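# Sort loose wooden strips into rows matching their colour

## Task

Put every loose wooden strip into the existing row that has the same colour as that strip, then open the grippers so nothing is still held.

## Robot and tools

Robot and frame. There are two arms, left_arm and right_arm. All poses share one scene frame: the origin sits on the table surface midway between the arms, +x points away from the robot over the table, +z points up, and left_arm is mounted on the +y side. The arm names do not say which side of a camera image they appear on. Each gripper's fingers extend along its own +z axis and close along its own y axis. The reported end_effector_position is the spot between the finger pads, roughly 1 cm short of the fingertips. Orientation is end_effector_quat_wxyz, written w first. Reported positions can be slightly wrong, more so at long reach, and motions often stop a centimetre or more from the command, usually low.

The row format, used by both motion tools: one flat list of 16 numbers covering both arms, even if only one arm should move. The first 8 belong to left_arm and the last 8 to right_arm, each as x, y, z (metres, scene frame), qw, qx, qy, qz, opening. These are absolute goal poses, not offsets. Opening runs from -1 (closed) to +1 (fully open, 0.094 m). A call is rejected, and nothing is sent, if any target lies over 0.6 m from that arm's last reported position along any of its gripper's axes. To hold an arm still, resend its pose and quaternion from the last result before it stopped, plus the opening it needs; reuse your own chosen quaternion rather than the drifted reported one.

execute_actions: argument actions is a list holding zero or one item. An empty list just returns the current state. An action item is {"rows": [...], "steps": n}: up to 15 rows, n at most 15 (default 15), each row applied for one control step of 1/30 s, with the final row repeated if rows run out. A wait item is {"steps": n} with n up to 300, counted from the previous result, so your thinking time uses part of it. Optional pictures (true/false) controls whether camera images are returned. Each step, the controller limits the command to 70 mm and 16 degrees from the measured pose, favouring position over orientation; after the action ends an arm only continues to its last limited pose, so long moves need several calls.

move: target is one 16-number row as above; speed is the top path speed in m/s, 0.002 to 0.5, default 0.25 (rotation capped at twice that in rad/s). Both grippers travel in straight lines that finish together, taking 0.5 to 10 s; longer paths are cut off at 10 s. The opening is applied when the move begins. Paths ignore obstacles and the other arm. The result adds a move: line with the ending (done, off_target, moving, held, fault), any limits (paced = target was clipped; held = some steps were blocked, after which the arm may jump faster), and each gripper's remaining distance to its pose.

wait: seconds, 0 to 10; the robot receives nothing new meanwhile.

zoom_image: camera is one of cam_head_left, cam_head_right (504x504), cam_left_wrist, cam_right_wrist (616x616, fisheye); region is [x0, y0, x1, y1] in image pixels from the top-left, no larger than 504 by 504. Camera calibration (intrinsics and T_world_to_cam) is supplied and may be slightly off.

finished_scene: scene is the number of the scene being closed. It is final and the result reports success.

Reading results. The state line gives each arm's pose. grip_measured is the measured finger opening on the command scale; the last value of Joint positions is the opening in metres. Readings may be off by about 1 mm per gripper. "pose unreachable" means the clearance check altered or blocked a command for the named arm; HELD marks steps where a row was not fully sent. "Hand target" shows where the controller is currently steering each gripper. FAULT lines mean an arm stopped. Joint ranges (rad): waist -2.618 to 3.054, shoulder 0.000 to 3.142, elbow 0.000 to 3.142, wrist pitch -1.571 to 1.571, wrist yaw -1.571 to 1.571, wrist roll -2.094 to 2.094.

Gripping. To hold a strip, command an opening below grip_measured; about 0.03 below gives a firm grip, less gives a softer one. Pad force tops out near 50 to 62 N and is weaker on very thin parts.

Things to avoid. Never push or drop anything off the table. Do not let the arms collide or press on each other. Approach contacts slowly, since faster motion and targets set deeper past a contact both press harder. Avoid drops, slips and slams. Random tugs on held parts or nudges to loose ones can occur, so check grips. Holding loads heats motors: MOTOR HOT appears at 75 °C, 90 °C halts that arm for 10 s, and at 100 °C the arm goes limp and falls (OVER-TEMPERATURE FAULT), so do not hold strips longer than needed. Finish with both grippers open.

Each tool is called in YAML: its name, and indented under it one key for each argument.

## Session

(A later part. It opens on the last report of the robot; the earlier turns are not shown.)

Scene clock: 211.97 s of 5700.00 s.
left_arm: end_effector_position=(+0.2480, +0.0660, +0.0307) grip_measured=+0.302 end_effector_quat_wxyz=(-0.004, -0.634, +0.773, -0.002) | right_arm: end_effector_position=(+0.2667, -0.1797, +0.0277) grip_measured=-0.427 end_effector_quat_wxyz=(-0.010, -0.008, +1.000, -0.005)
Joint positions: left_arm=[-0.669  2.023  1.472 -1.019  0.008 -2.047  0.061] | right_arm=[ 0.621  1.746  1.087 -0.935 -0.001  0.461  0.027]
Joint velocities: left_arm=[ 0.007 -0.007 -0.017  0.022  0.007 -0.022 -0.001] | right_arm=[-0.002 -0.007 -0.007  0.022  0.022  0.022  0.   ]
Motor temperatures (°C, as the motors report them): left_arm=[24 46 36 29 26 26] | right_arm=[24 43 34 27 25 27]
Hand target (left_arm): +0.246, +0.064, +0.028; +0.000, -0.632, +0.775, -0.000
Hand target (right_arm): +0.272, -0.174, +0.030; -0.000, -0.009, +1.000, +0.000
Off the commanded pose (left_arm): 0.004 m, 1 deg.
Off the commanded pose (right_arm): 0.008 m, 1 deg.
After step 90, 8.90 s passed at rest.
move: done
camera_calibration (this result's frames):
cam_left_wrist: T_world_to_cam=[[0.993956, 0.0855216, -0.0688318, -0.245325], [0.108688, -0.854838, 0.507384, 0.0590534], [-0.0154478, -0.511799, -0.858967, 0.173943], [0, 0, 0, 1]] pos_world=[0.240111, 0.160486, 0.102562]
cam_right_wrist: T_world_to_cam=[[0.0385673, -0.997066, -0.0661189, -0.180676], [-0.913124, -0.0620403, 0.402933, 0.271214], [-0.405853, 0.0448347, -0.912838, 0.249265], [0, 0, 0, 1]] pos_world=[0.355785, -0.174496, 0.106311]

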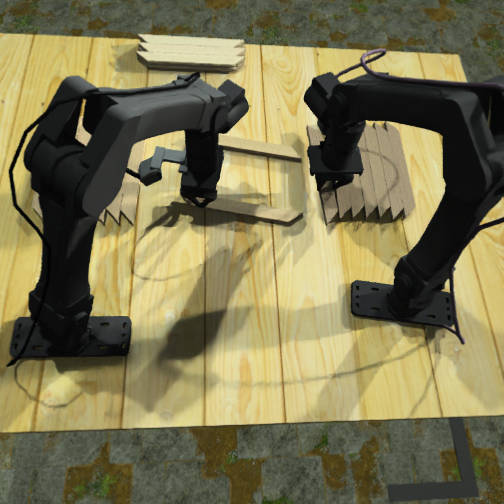

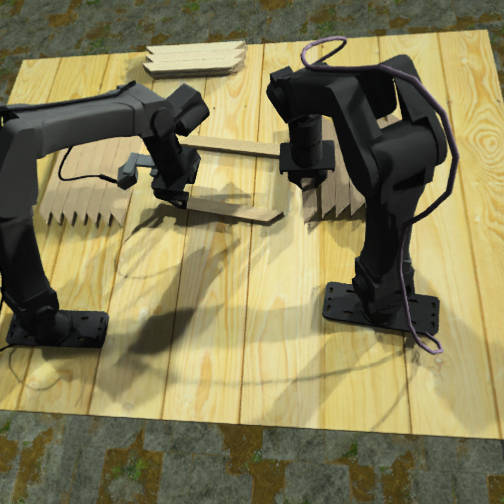

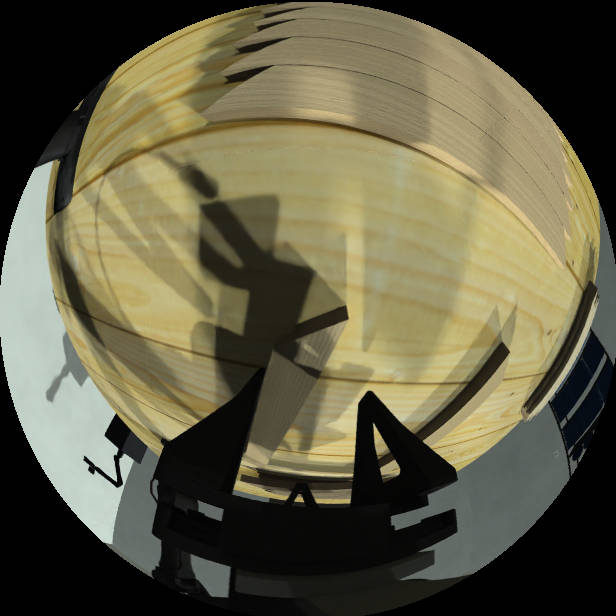

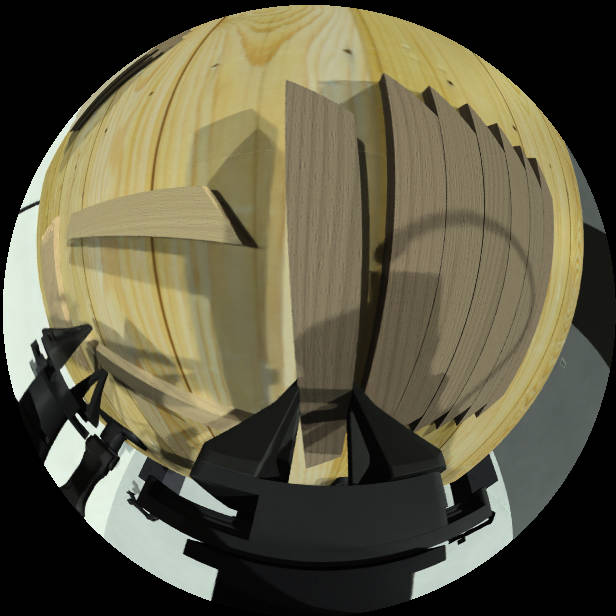

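move:
  target: [0.230,0.066,0.028,0,-0.631,0.775,0,0.3,0.274,-0.166,0.03,0,-0.009,1,0,-0.45]
  speed: 0.05

Scene clock: 221.87 s of 5700.00 s.
left_arm: end_effector_position=(+0.2304, +0.0693, +0.0203) grip_measured=+0.302 end_effector_quat_wxyz=(-0.006, -0.633, +0.774, +0.013) | right_arm: end_effector_position=(+0.2651, -0.1738, +0.0259) grip_measured=-0.427 end_effector_quat_wxyz=(-0.012, -0.008, +1.000, -0.006)
Joint positions: left_arm=[-0.693  2.005  1.403 -0.995  0.006 -2.067  0.061] | right_arm=[ 0.641  1.758  1.094 -0.935 -0.001  0.481  0.027]
Joint velocities: left_arm=[ 0.022  0.002 -0.007  0.022 -0.037 -0.066 -0.   ] | right_arm=[-0.007 -0.012  0.002 -0.037 -0.022  0.022 -0.   ]
Motor temperatures (°C, as the motors report them): left_arm=[24 47 35 29 26 26] | right_arm=[24 42 35 27 25 27]
Hand target (left_arm): +0.230, +0.066, +0.028; -0.000, -0.631, +0.776, -0.000
Hand target (right_arm): +0.274, -0.166, +0.030; +0.000, -0.009, +1.000, +0.001
Off the commanded pose (left_arm): 0.008 m, 2 deg.
Off the commanded pose (right_arm): 0.013 m, 2 deg.
After step 90, 6.13 s passed at rest.
move: off_target (right_arm)
camera_calibration (this result's frames):
cam_left_wrist: T_world_to_cam=[[0.992594, 0.0832706, -0.0884516, -0.227997], [0.116058, -0.865126, 0.487943, 0.0685019], [-0.0358905, -0.494594, -0.868383, 0.170048], [0, 0, 0, 1]] pos_world=[0.224461, 0.162353, 0.0940753]
cam_right_wrist: T_world_to_cam=[[0.0382829, -0.997257, -0.0633418, -0.174878], [-0.911304, -0.0608479, 0.407213, 0.270372], [-0.40995, 0.0421344, -0.911134, 0.24727], [0, 0, 0, 1]] pos_world=[0.354454, -0.168366, 0.10412]

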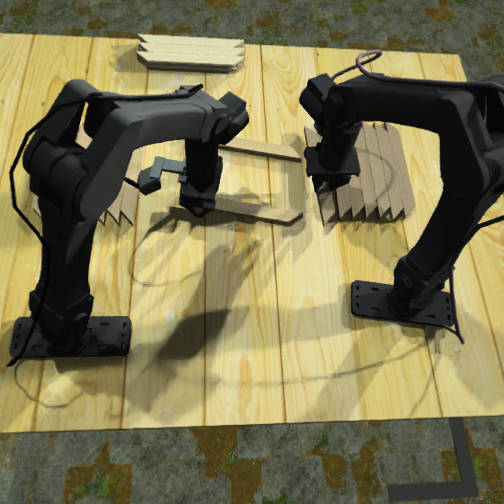

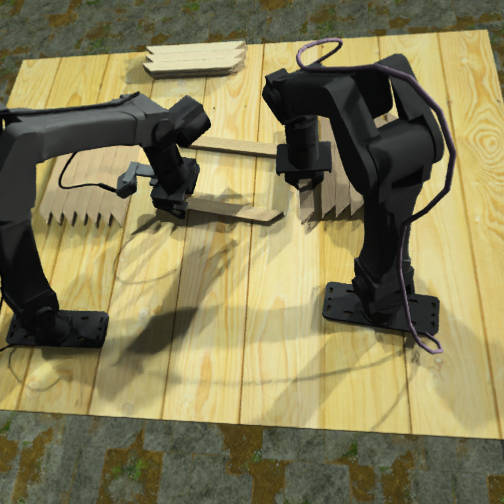

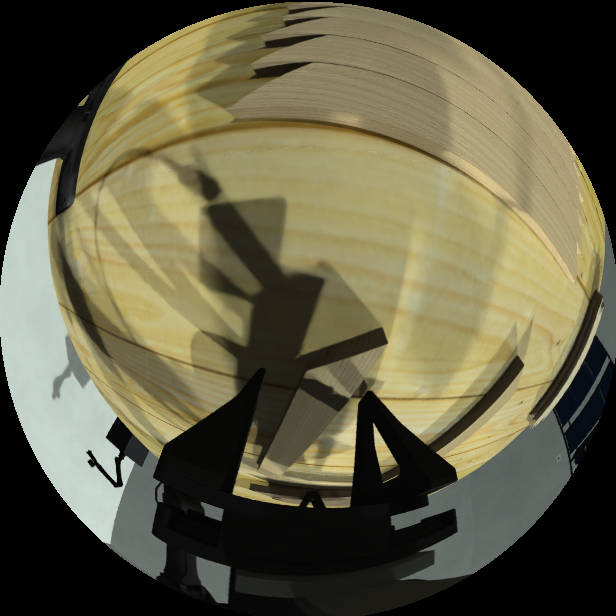

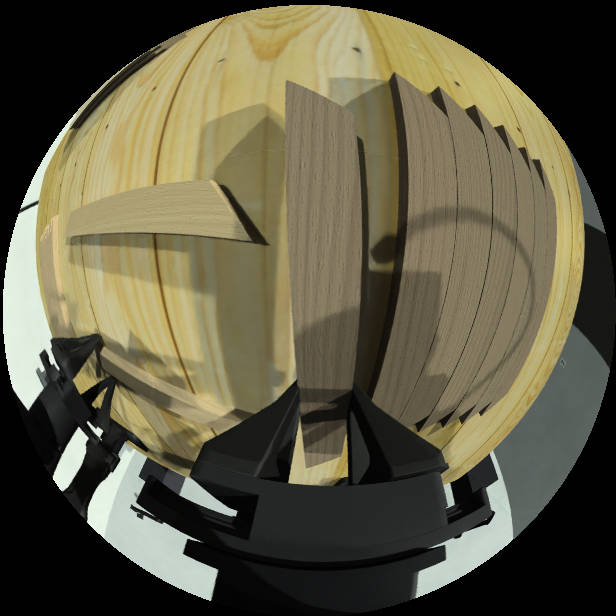

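execute_actions:
  actions: []

Scene clock: 262.37 s of 5700.00 s.
left_arm: end_effector_position=(+0.2308, +0.0690, +0.0202) grip_measured=+0.302 end_effector_quat_wxyz=(-0.005, -0.633, +0.774, +0.012) | right_arm: end_effector_position=(+0.2651, -0.1738, +0.0259) grip_measured=-0.427 end_effector_quat_wxyz=(-0.012, -0.007, +1.000, -0.006)
Joint positions: left_arm=[-0.693  2.005  1.403 -0.993  0.006 -2.068  0.061] | right_arm=[ 0.641  1.758  1.094 -0.935 -0.001  0.482  0.027]
Joint velocities: left_arm=[-0.032 -0.002  0.002  0.022 -0.037 -0.007  0.   ] | right_arm=[-0.002 -0.002 -0.002 -0.022 -0.066 -0.066  0.   ]
Motor temperatures (°C, as the motors report them): left_arm=[24 53 34 29 26 26] | right_arm=[24 41 37 27 25 27]
Hand target (left_arm): +0.230, +0.066, +0.028; -0.000, -0.631, +0.775, -0.000
Hand target (right_arm): +0.274, -0.166, +0.030; -0.000, -0.009, +1.000, +0.000
Off the commanded pose (left_arm): 0.008 m, 2 deg.
Off the commanded pose (right_arm): 0.013 m, 2 deg.
Steps of this call (steps 1 to 90: nothing new was sent; then 37.50 s passed at rest). Readings (end_effector_position):
1: left_arm (+0.2305, +0.0692, +0.0203) | right_arm (+0.2651, -0.1738, +0.0259)
2: left_arm (+0.2306, +0.0692, +0.0203) | right_arm (+0.2651, -0.1738, +0.0259)
4: left_arm (+0.2307, +0.0691, +0.0202) | right_arm (+0.2651, -0.1738, +0.0259)
8: left_arm (+0.2307, +0.0690, +0.0202) | right_arm (+0.2651, -0.1738, +0.0259)
90: the state above
camera_calibration (this result's frames):
cam_left_wrist: T_world_to_cam=[[0.992596, 0.0846804, -0.0870806, -0.228459], [0.116654, -0.864368, 0.489142, 0.0679889], [-0.033849, -0.495678, -0.867846, 0.169492], [0, 0, 0, 1]] pos_world=[0.224574, 0.162127, 0.0939428]
cam_right_wrist: T_world_to_cam=[[0.0375229, -0.997287, -0.0633227, -0.174683], [-0.911354, -0.0601452, 0.407205, 0.270507], [-0.409909, 0.0424299, -0.911139, 0.24731], [0, 0, 0, 1]] pos_world=[0.354457, -0.168432, 0.104121]

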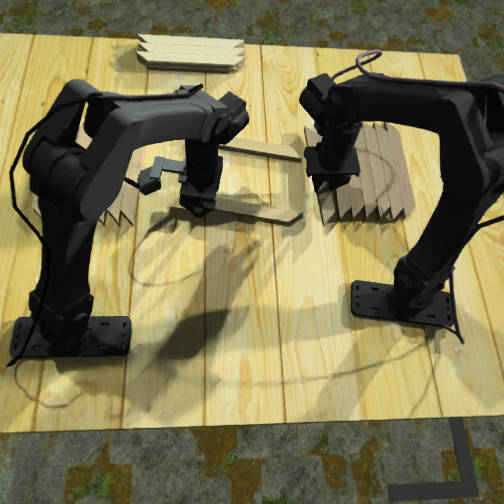

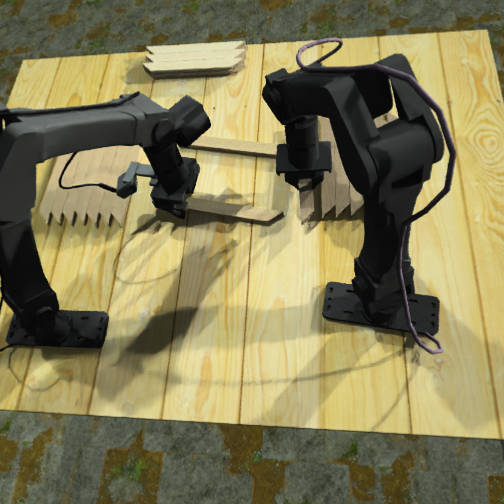

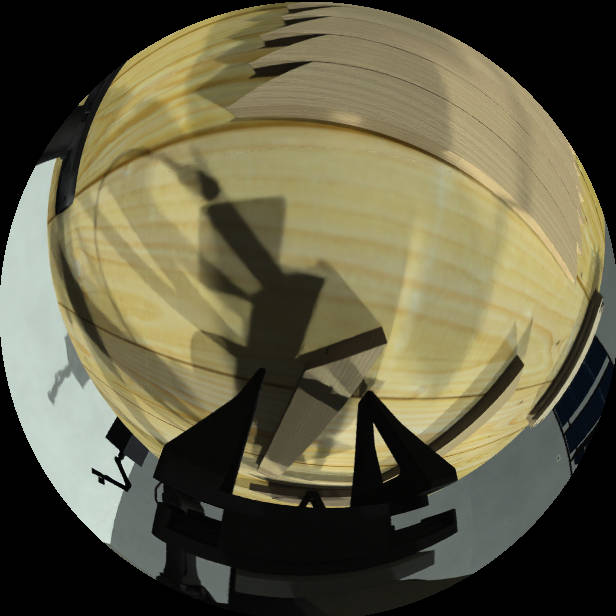

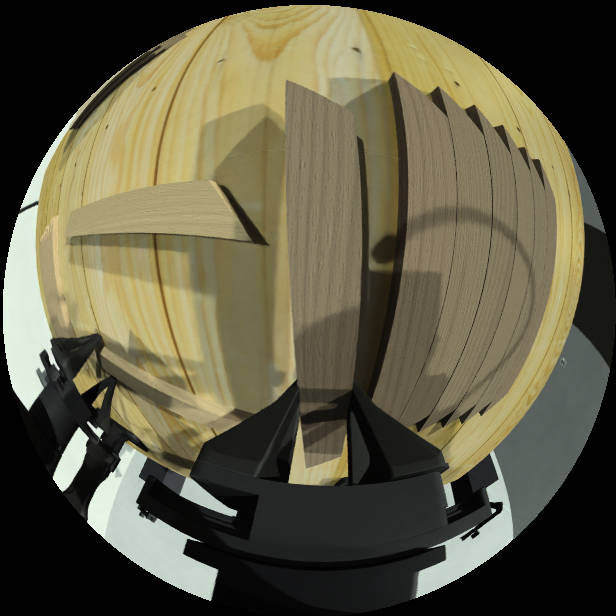

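move:
  target: [0.230,0.066,0.011,0,-0.631,0.775,0,0.3, 0.274,-0.166,0.009,0,-0.009,1,0,-0.45]
  speed: 0.04

Scene clock: 268.07 s of 5700.00 s.
left_arm: end_effector_position=(+0.2328, +0.0673, +0.0179) grip_measured=+0.302 end_effector_quat_wxyz=(-0.003, -0.634, +0.773, +0.002) | right_arm: end_effector_position=(+0.2781, -0.1668, +0.0155) grip_measured=-0.427 end_effector_quat_wxyz=(+0.004, -0.007, +1.000, +0.003)
Joint positions: left_arm=[-0.693  2.     1.385 -0.961  0.006 -2.07   0.061] | right_arm=[ 0.641  1.794  1.094 -0.86  -0.001  0.483  0.027]
Joint velocities: left_arm=[ 0.017  0.012  0.002 -0.022 -0.022 -0.11   0.001] | right_arm=[-0.012  0.007 -0.012  0.022 -0.022 -0.037 -0.001]
Motor temperatures (°C, as the motors report them): left_arm=[24 53 34 29 26 26] | right_arm=[24 41 37 27 25 27]
Hand target (left_arm): +0.230, +0.066, +0.011; +0.000, -0.631, +0.775, +0.000
Hand target (right_arm): +0.274, -0.166, +0.009; -0.000, -0.009, +1.000, +0.000
Off the commanded pose (left_arm): 0.008 m, 1 deg.
Off the commanded pose (right_arm): 0.008 m, 1 deg.
After step 90, 1.77 s passed at rest.
move: done
camera_calibration (this result's frames):
cam_left_wrist: T_world_to_cam=[[0.993706, 0.0851607, -0.0727713, -0.231007], [0.110278, -0.857777, 0.502053, 0.0682942], [-0.0196663, -0.506918, -0.86177, 0.164082], [0, 0, 0, 1]] pos_world=[0.225249, 0.16143, 0.0903028]
cam_right_wrist: T_world_to_cam=[[0.0394953, -0.996027, -0.0798114, -0.168876], [-0.92425, -0.0667702, 0.375905, 0.290001], [-0.37974, 0.0589192, -0.923215, 0.237409], [0, 0, 0, 1]] pos_world=[0.364857, -0.16283, 0.0966884]

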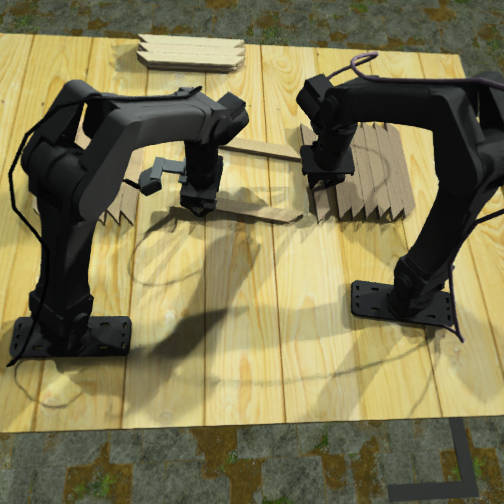

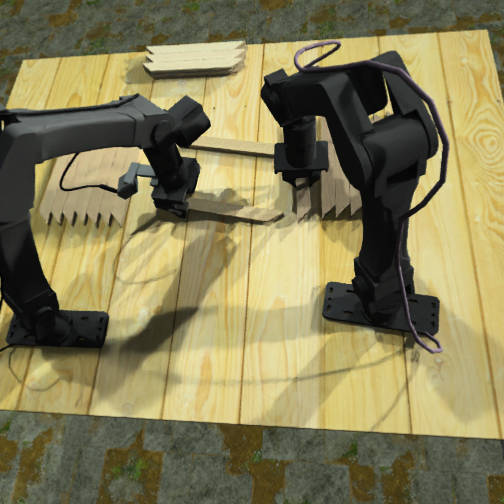

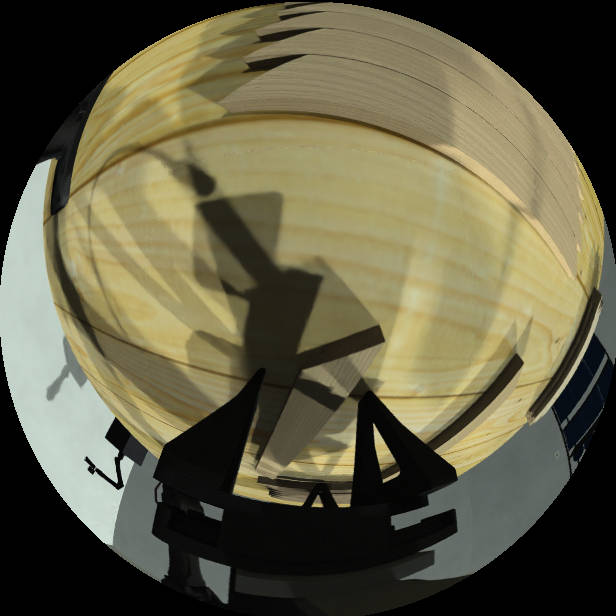

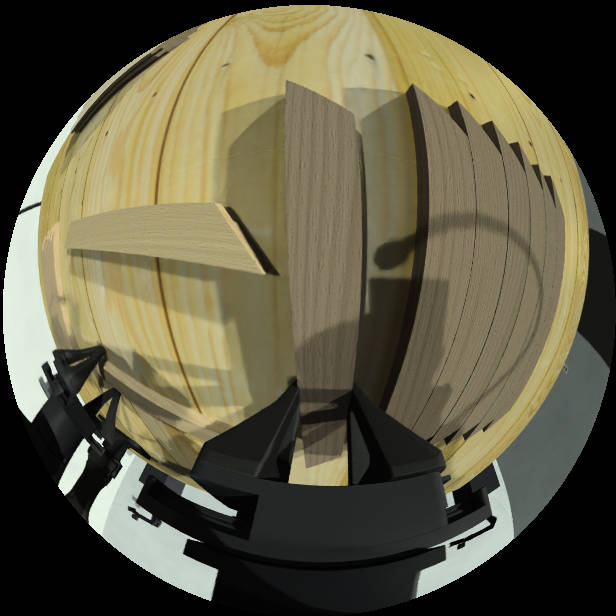

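zoom_image:
  camera: "cam_head_left"
  region: [290,170,430,240]

execute_actions:
  actions:
    - {"rows":[[0.230,0.066,0.011,0,-0.631,0.775,0,-0.45, 0.274,-0.166,0.009,0,-0.009,1,0,-0.45]],"steps":15}

Region (290, 170, 430, 240) of cam_head_left's 504x504 image, scaled by 3.600, with more detail than that image has.

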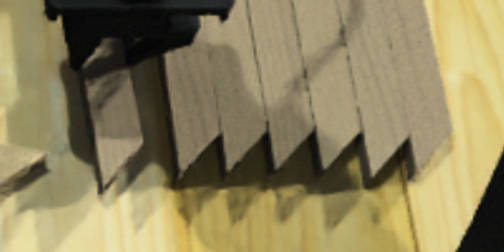

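Scene clock: 305.00 s of 5700.00 s.
left_arm: end_effector_position=(+0.2376, +0.0643, +0.0173) grip_measured=-0.429 end_effector_quat_wxyz=(+0.001, -0.634, +0.773, -0.009) | right_arm: end_effector_position=(+0.2784, -0.1666, +0.0155) grip_measured=-0.427 end_effector_quat_wxyz=(+0.005, -0.007, +1.000, +0.003)
Joint positions: left_arm=[-0.693  2.     1.382 -0.935  0.002 -2.071  0.027] | right_arm=[ 0.641  1.794  1.094 -0.859 -0.001  0.483  0.027]
Joint velocities: left_arm=[-0.002  0.007  0.007 -0.037 -0.022  0.022  0.001] | right_arm=[-0.002 -0.012 -0.012  0.007 -0.066 -0.007 -0.   ]
Motor temperatures (°C, as the motors report them): left_arm=[24 49 33 29 26 26] | right_arm=[24 41 34 27 25 27]
Hand target (left_arm): +0.230, +0.066, +0.011; -0.000, -0.631, +0.776, +0.000
Hand target (right_arm): +0.274, -0.166, +0.009; -0.000, -0.009, +1.000, -0.000
Off the commanded pose (left_arm): 0.010 m, 1 deg.
Off the commanded pose (right_arm): 0.008 m, 1 deg.
Steps of this call (steps 1 to 90: nothing new was sent; then 33.43 s passed at rest; steps 91 to 105: all 15 steps of this action). Readings (end_effector_position):
91: left_arm (+0.2339, +0.0668, +0.0179) | right_arm (+0.2783, -0.1666, +0.0155)
92: left_arm (+0.2361, +0.0653, +0.0179) | right_arm (+0.2783, -0.1666, +0.0155)
94: left_arm (+0.2375, +0.0644, +0.0173) | right_arm (+0.2783, -0.1666, +0.0155)
98: left_arm (+0.2376, +0.0643, +0.0173) | right_arm (+0.2784, -0.1666, +0.0155)
105: the state above
camera_calibration (this result's frames):
cam_left_wrist: T_world_to_cam=[[0.994949, 0.0851942, -0.0530801, -0.2362], [0.100368, -0.851615, 0.51447, 0.0671984], [-0.00137395, -0.517199, -0.855864, 0.158335], [0, 0, 0, 1]] pos_world=[0.22848, 0.159241, 0.0884043]
cam_right_wrist: T_world_to_cam=[[0.0396028, -0.995969, -0.0804825, -0.168719], [-0.924753, -0.0670431, 0.374616, 0.290435], [-0.378502, 0.0595906, -0.92368, 0.237303], [0, 0, 0, 1]] pos_world=[0.365082, -0.162708, 0.0968113]

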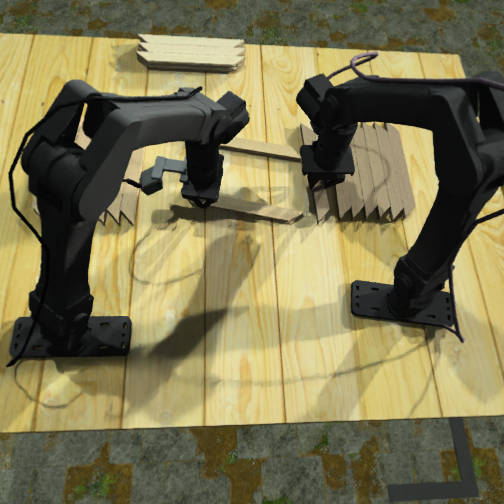

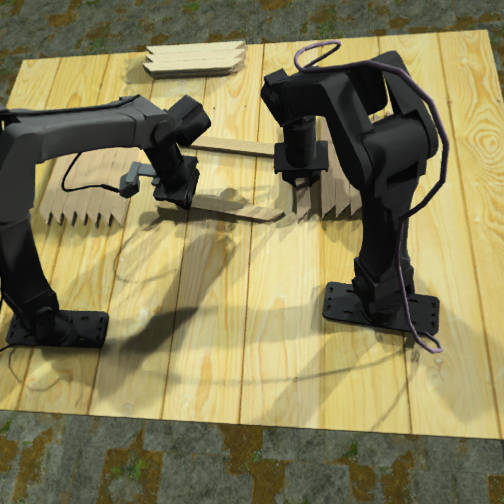

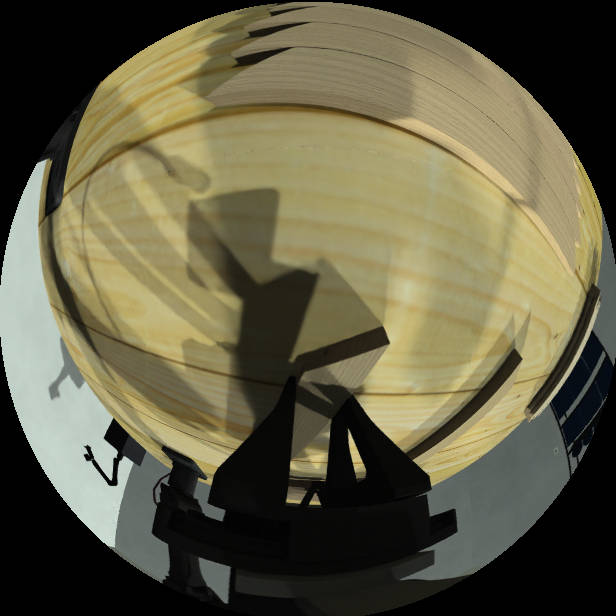

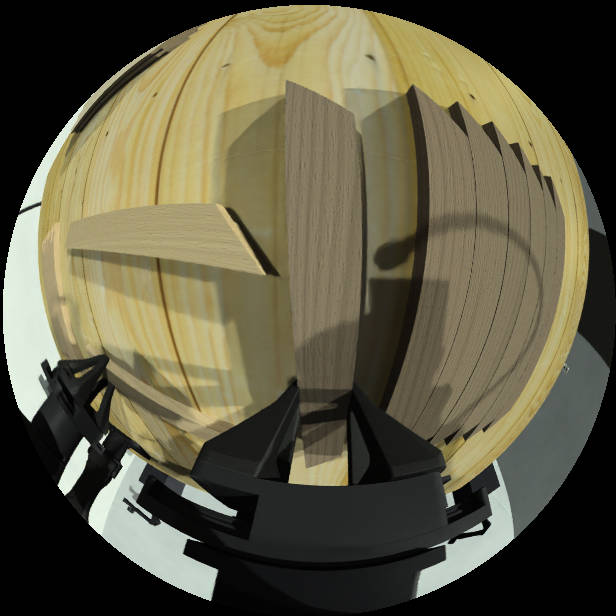

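move:
  target: [0.2376,0.0643,0.06,0,-0.631,0.775,0,-0.45, 0.289,-0.166,0.018,0,-0.009,1,0,-0.45]
  speed: 0.05

Scene clock: 334.13 s of 5700.00 s.
left_arm: end_effector_position=(+0.2327, +0.0684, +0.0410) grip_measured=-0.429 end_effector_quat_wxyz=(-0.005, -0.633, +0.774, +0.019) | right_arm: end_effector_position=(+0.2822, -0.1645, +0.0148) grip_measured=-0.427 end_effector_quat_wxyz=(-0.001, -0.012, +1.000, -0.000)
Joint positions: left_arm=[-0.693  2.     1.48  -1.091  0.002 -2.069  0.027] | right_arm=[ 0.641  1.822  1.126 -0.876 -0.001  0.472  0.027]
Joint velocities: left_arm=[-0.012 -0.002 -0.012 -0.051 -0.037 -0.051 -0.001] | right_arm=[-0.002 -0.022 -0.002  0.022  0.037 -0.022  0.   ]
Motor temperatures (°C, as the motors report them): left_arm=[24 49 33 29 26 26] | right_arm=[24 41 34 28 25 27]
Hand target (left_arm): +0.237, +0.065, +0.060; -0.000, -0.631, +0.776, -0.000
Hand target (right_arm): +0.289, -0.166, +0.018; +0.000, -0.009, +1.000, -0.000
Off the commanded pose (left_arm): 0.020 m, 2 deg.
Off the commanded pose (right_arm): 0.008 m, 0 deg.
After step 90, 24.80 s passed at rest.
move: off_target (left_arm)
camera_calibration (this result's frames):
cam_left_wrist: T_world_to_cam=[[0.991866, 0.0860132, -0.0938272, -0.228138], [0.120654, -0.87016, 0.47777, 0.0570201], [-0.0405501, -0.485205, -0.87346, 0.188317], [0, 0, 0, 1]] pos_world=[0.227039, 0.160612, 0.11584]
cam_right_wrist: T_world_to_cam=[[0.0489784, -0.995996, -0.0747907, -0.169627], [-0.919703, -0.0741777, 0.385544, 0.291588], [-0.389548, 0.0499019, -0.919653, 0.239362], [0, 0, 0, 1]] pos_world=[0.369726, -0.159263, 0.0950234]

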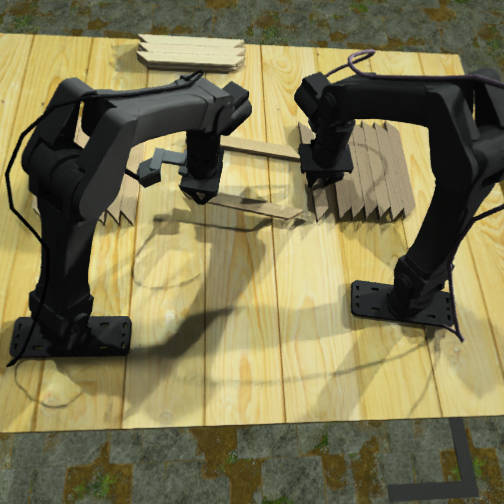

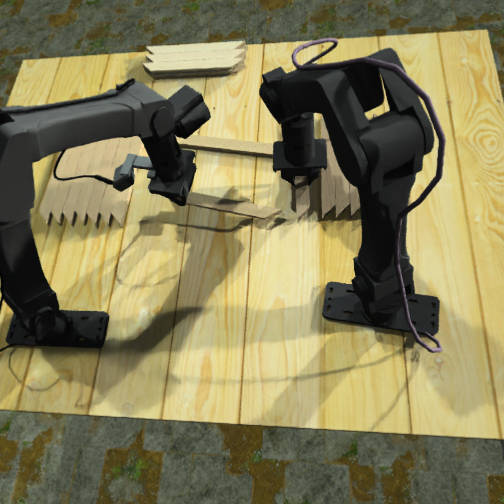

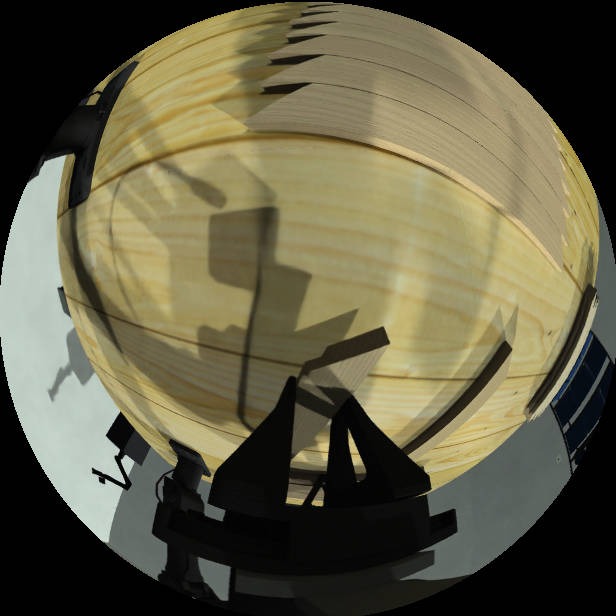

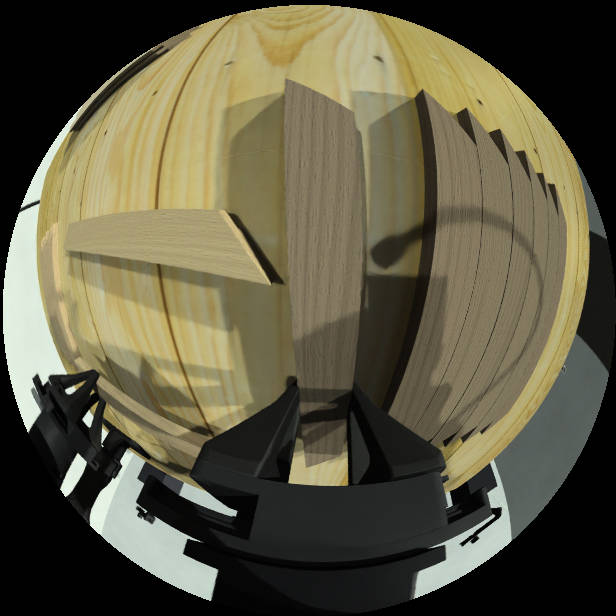

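move:
  target: [0.235,0.075,0.09,0,-0.631,0.775,0,-0.45, 0.296,-0.167,0.018,0,-0.009,1,0,-0.45]
  speed: 0.06

zoom_image:
  camera: "cam_head_left"
  region: [290,170,430,240]

Scene clock: 352.60 s of 5700.00 s.
left_arm: end_effector_position=(+0.2277, +0.0726, +0.0736) grip_measured=-0.429 end_effector_quat_wxyz=(-0.004, -0.627, +0.779, +0.016) | right_arm: end_effector_position=(+0.2900, -0.1662, +0.0150) grip_measured=-0.427 end_effector_quat_wxyz=(-0.000, -0.011, +1.000, +0.000)
Joint positions: left_arm=[-0.693  1.941  1.53  -1.192  0.002 -2.052  0.027] | right_arm=[ 0.625  1.842  1.152 -0.882 -0.001  0.459  0.027]
Joint velocities: left_arm=[-0.002  0.012 -0.022 -0.022  0.007  0.022 -0.   ] | right_arm=[ 0.002  0.007 -0.022  0.007 -0.081 -0.022 -0.001]
Motor temperatures (°C, as the motors report them): left_arm=[24 54 35 28 26 26] | right_arm=[24 41 35 27 25 27]
Hand target (left_arm): +0.234, +0.076, +0.090; +0.001, -0.632, +0.775, +0.000
Hand target (right_arm): +0.296, -0.167, +0.018; +0.001, -0.009, +1.000, +0.000
Off the commanded pose (left_arm): 0.018 m, 2 deg.
Off the commanded pose (right_arm): 0.007 m, 0 deg.
After step 90, 14.20 s passed at rest.
move: off_target (left_arm)
camera_calibration (this result's frames):
cam_left_wrist: T_world_to_cam=[[0.993589, 0.0692926, -0.0893282, -0.219942], [0.104035, -0.869661, 0.482563, 0.0491082], [-0.0442472, -0.488763, -0.871294, 0.219606], [0, 0, 0, 1]] pos_world=[0.22314, 0.165283, 0.147996]
cam_right_wrist: T_world_to_cam=[[0.0463945, -0.996081, -0.0752957, -0.170929], [-0.920287, -0.0719349, 0.384574, 0.299138], [-0.388483, 0.0514516, -0.920018, 0.242637], [0, 0, 0, 1]] pos_world=[0.377483, -0.161224, 0.0953201]

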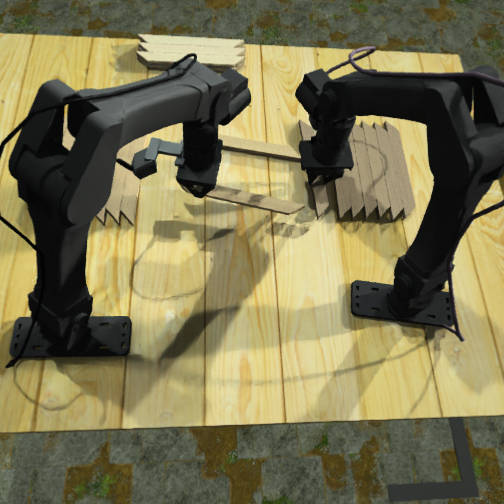

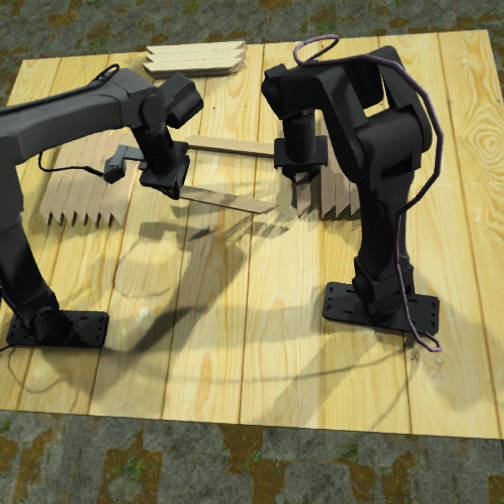

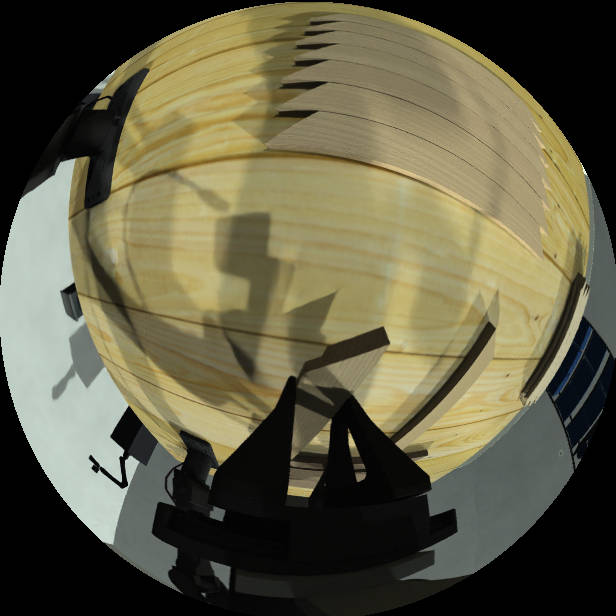

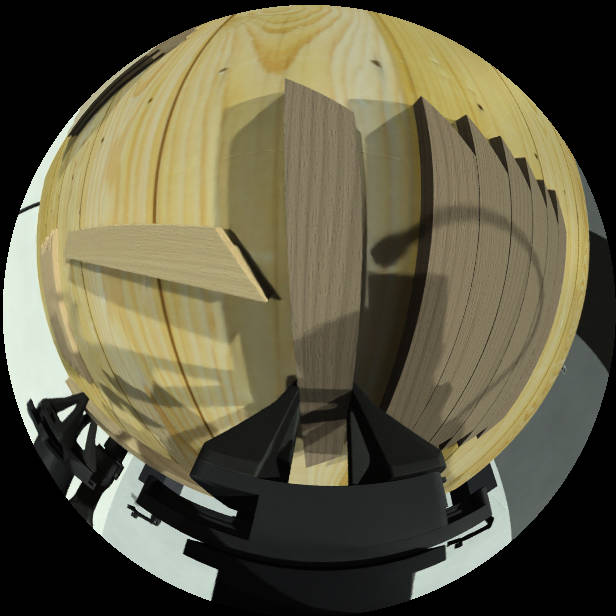

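Region (290, 170, 430, 240) of cam_head_left's 504x504 image, scaled by 3.600, with more detail than that image has.

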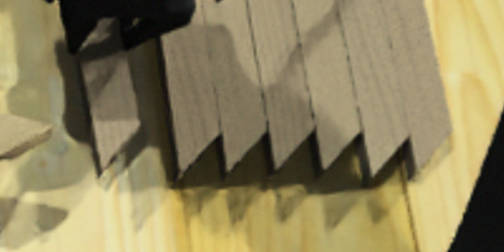

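move:
  target: [0.30,0.12,0.09,0,-0.336,0.942,0,-0.45, 0.296,-0.167,0.010,0,-0.009,1,0,-0.45]
  speed: 0.15

move:
  target: [0.405,0.17,0.06,0,0.009,1,0,-0.45, 0.296,-0.167,0.010,0,-0.009,1,0,-0.28]
  speed: 0.15

Scene clock: 361.53 s of 5700.00 s.
left_arm: end_effector_position=(+0.2957, +0.1167, +0.0843) grip_measured=-0.430 end_effector_quat_wxyz=(-0.003, -0.335, +0.942, +0.002) | right_arm: end_effector_position=(+0.2898, -0.1663, +0.0122) grip_measured=-0.427 end_effector_quat_wxyz=(-0.003, -0.011, +1.000, -0.001)
Joint positions: left_arm=[-0.492  2.034  1.707 -1.25   0.002 -1.179  0.027] | right_arm=[ 0.625  1.851  1.152 -0.879 -0.001  0.459  0.027]
Joint velocities: left_arm=[-0.002  0.012 -0.002 -0.022 -0.007  0.007 -0.001] | right_arm=[ 0.007  0.007 -0.022 -0.037  0.007 -0.022 -0.   ]
Motor temperatures (°C, as the motors report them): left_arm=[24 53 35 28 26 26] | right_arm=[24 41 36 27 25 27]
Hand target (left_arm): +0.300, +0.120, +0.090; +0.001, -0.336, +0.942, +0.002
Hand target (right_arm): +0.296, -0.167, +0.010; -0.000, -0.009, +1.000, -0.000
Off the commanded pose (left_arm): 0.008 m, 0 deg.
Off the commanded pose (right_arm): 0.007 m, 0 deg.
After step 90, 3.20 s passed at rest.
move: done
camera_calibration (this result's frames):
cam_left_wrist: T_world_to_cam=[[0.820793, -0.566801, -0.0709541, -0.165829], [-0.460945, -0.730567, 0.503788, 0.224282], [-0.337384, -0.3808, -0.860908, 0.326752], [0, 0, 0, 1]] pos_world=[0.349734, 0.194288, 0.156546]
cam_right_wrist: T_world_to_cam=[[0.0459939, -0.99629, -0.0727363, -0.171169], [-0.918191, -0.070843, 0.389751, 0.299523], [-0.393458, 0.0488598, -0.918043, 0.24105], [0, 0, 0, 1]] pos_world=[0.377736, -0.161093, 0.0921046]

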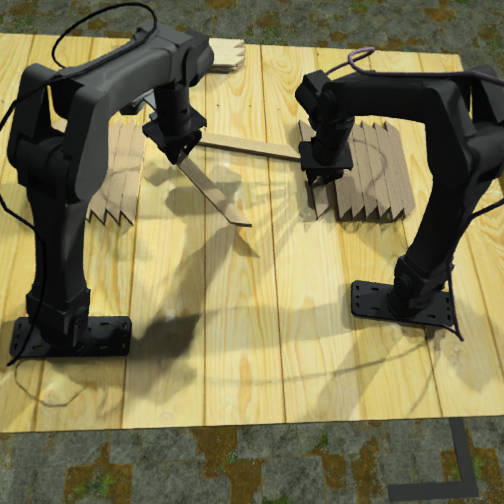

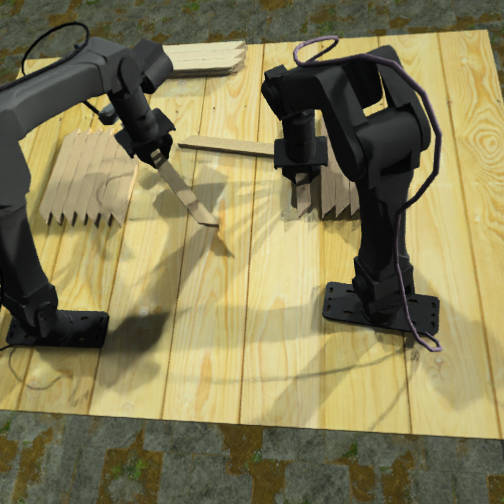

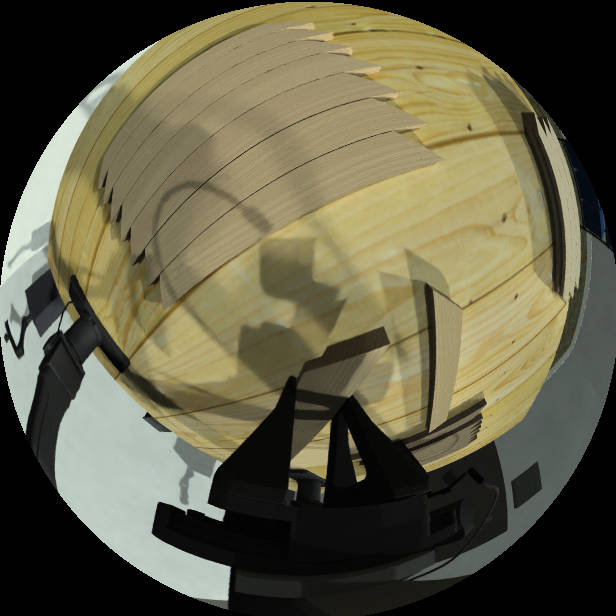

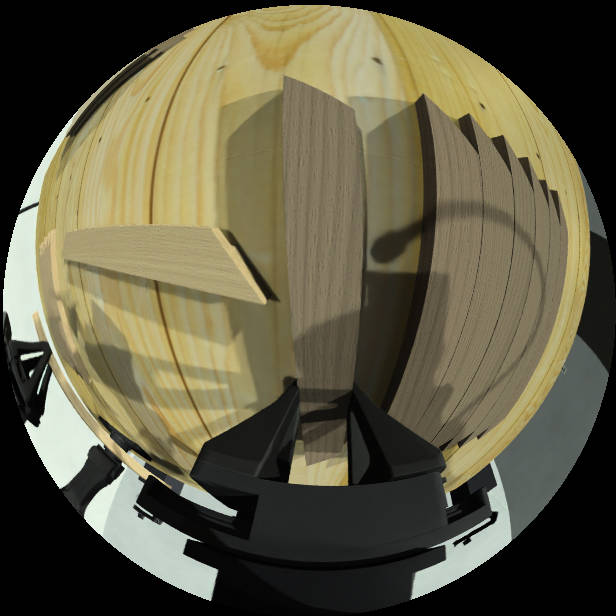

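Scene clock: 364.37 s of 5700.00 s.
left_arm: end_effector_position=(+0.4019, +0.1643, +0.0534) grip_measured=-0.431 end_effector_quat_wxyz=(-0.005, +0.010, +1.000, +0.000) | right_arm: end_effector_position=(+0.2898, -0.1663, +0.0122) grip_measured=-0.283 end_effector_quat_wxyz=(-0.003, -0.011, +1.000, -0.001)
Joint positions: left_arm=[-0.293  2.42   2.214 -1.375  0.002 -0.277  0.027] | right_arm=[ 0.625  1.851  1.152 -0.879 -0.001  0.458  0.034]
Joint velocities: left_arm=[ 0.002 -0.007  0.012 -0.007 -0.051  0.081 -0.001] | right_arm=[-0.007  0.012 -0.022 -0.037 -0.037 -0.037 -0.   ]
Motor temperatures (°C, as the motors report them): left_arm=[24 53 35 28 26 26] | right_arm=[24 41 36 27 25 27]
Hand target (left_arm): +0.405, +0.169, +0.061; -0.000, +0.009, +1.000, +0.002
Hand target (right_arm): +0.296, -0.167, +0.010; +0.000, -0.009, +1.000, -0.000
Off the commanded pose (left_arm): 0.009 m, 1 deg.
Off the commanded pose (right_arm): 0.007 m, 0 deg.
move: done
camera_calibration (this result's frames):
cam_left_wrist: T_world_to_cam=[[0.259329, -0.963373, -0.0682693, 0.0624573], [-0.821184, -0.257155, 0.509439, 0.390226], [-0.508336, -0.0760506, -0.857794, 0.37253], [0, 0, 0, 1]] pos_world=[0.49362, 0.188849, 0.125022]
cam_right_wrist: T_world_to_cam=[[0.0467538, -0.996254, -0.0727412, -0.171384], [-0.918136, -0.0715454, 0.389752, 0.299391], [-0.393497, 0.0485639, -0.918042, 0.241012], [0, 0, 0, 1]] pos_world=[0.377732, -0.161026, 0.0921045]

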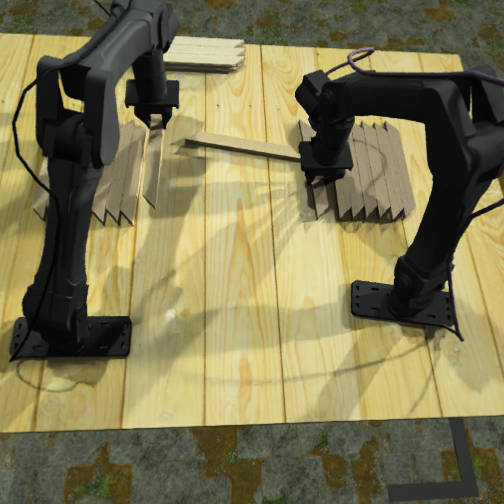

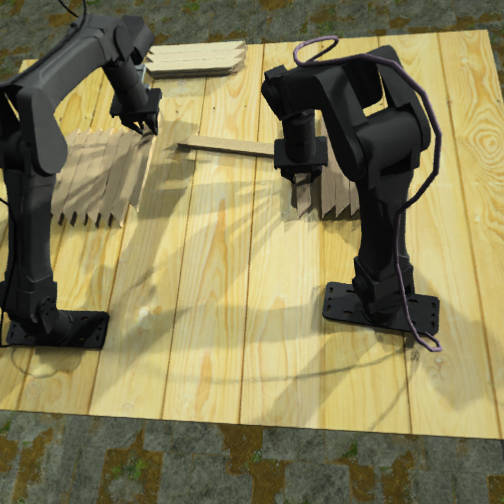

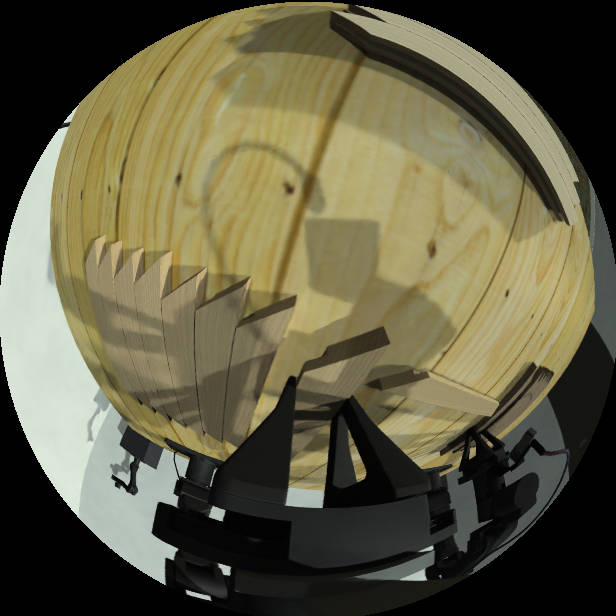

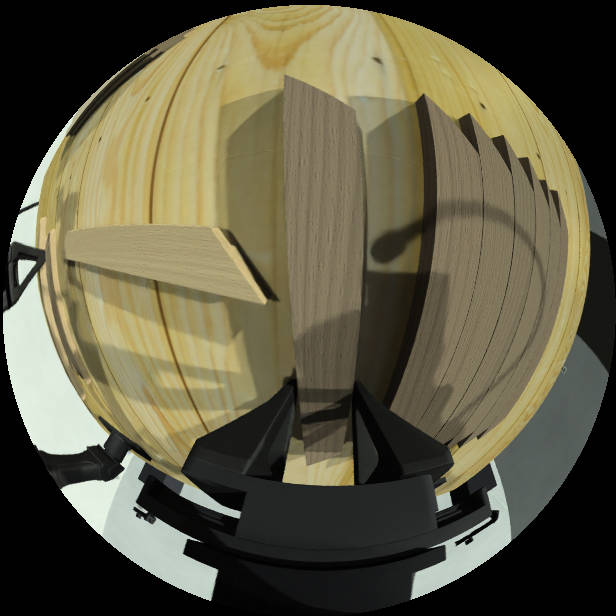

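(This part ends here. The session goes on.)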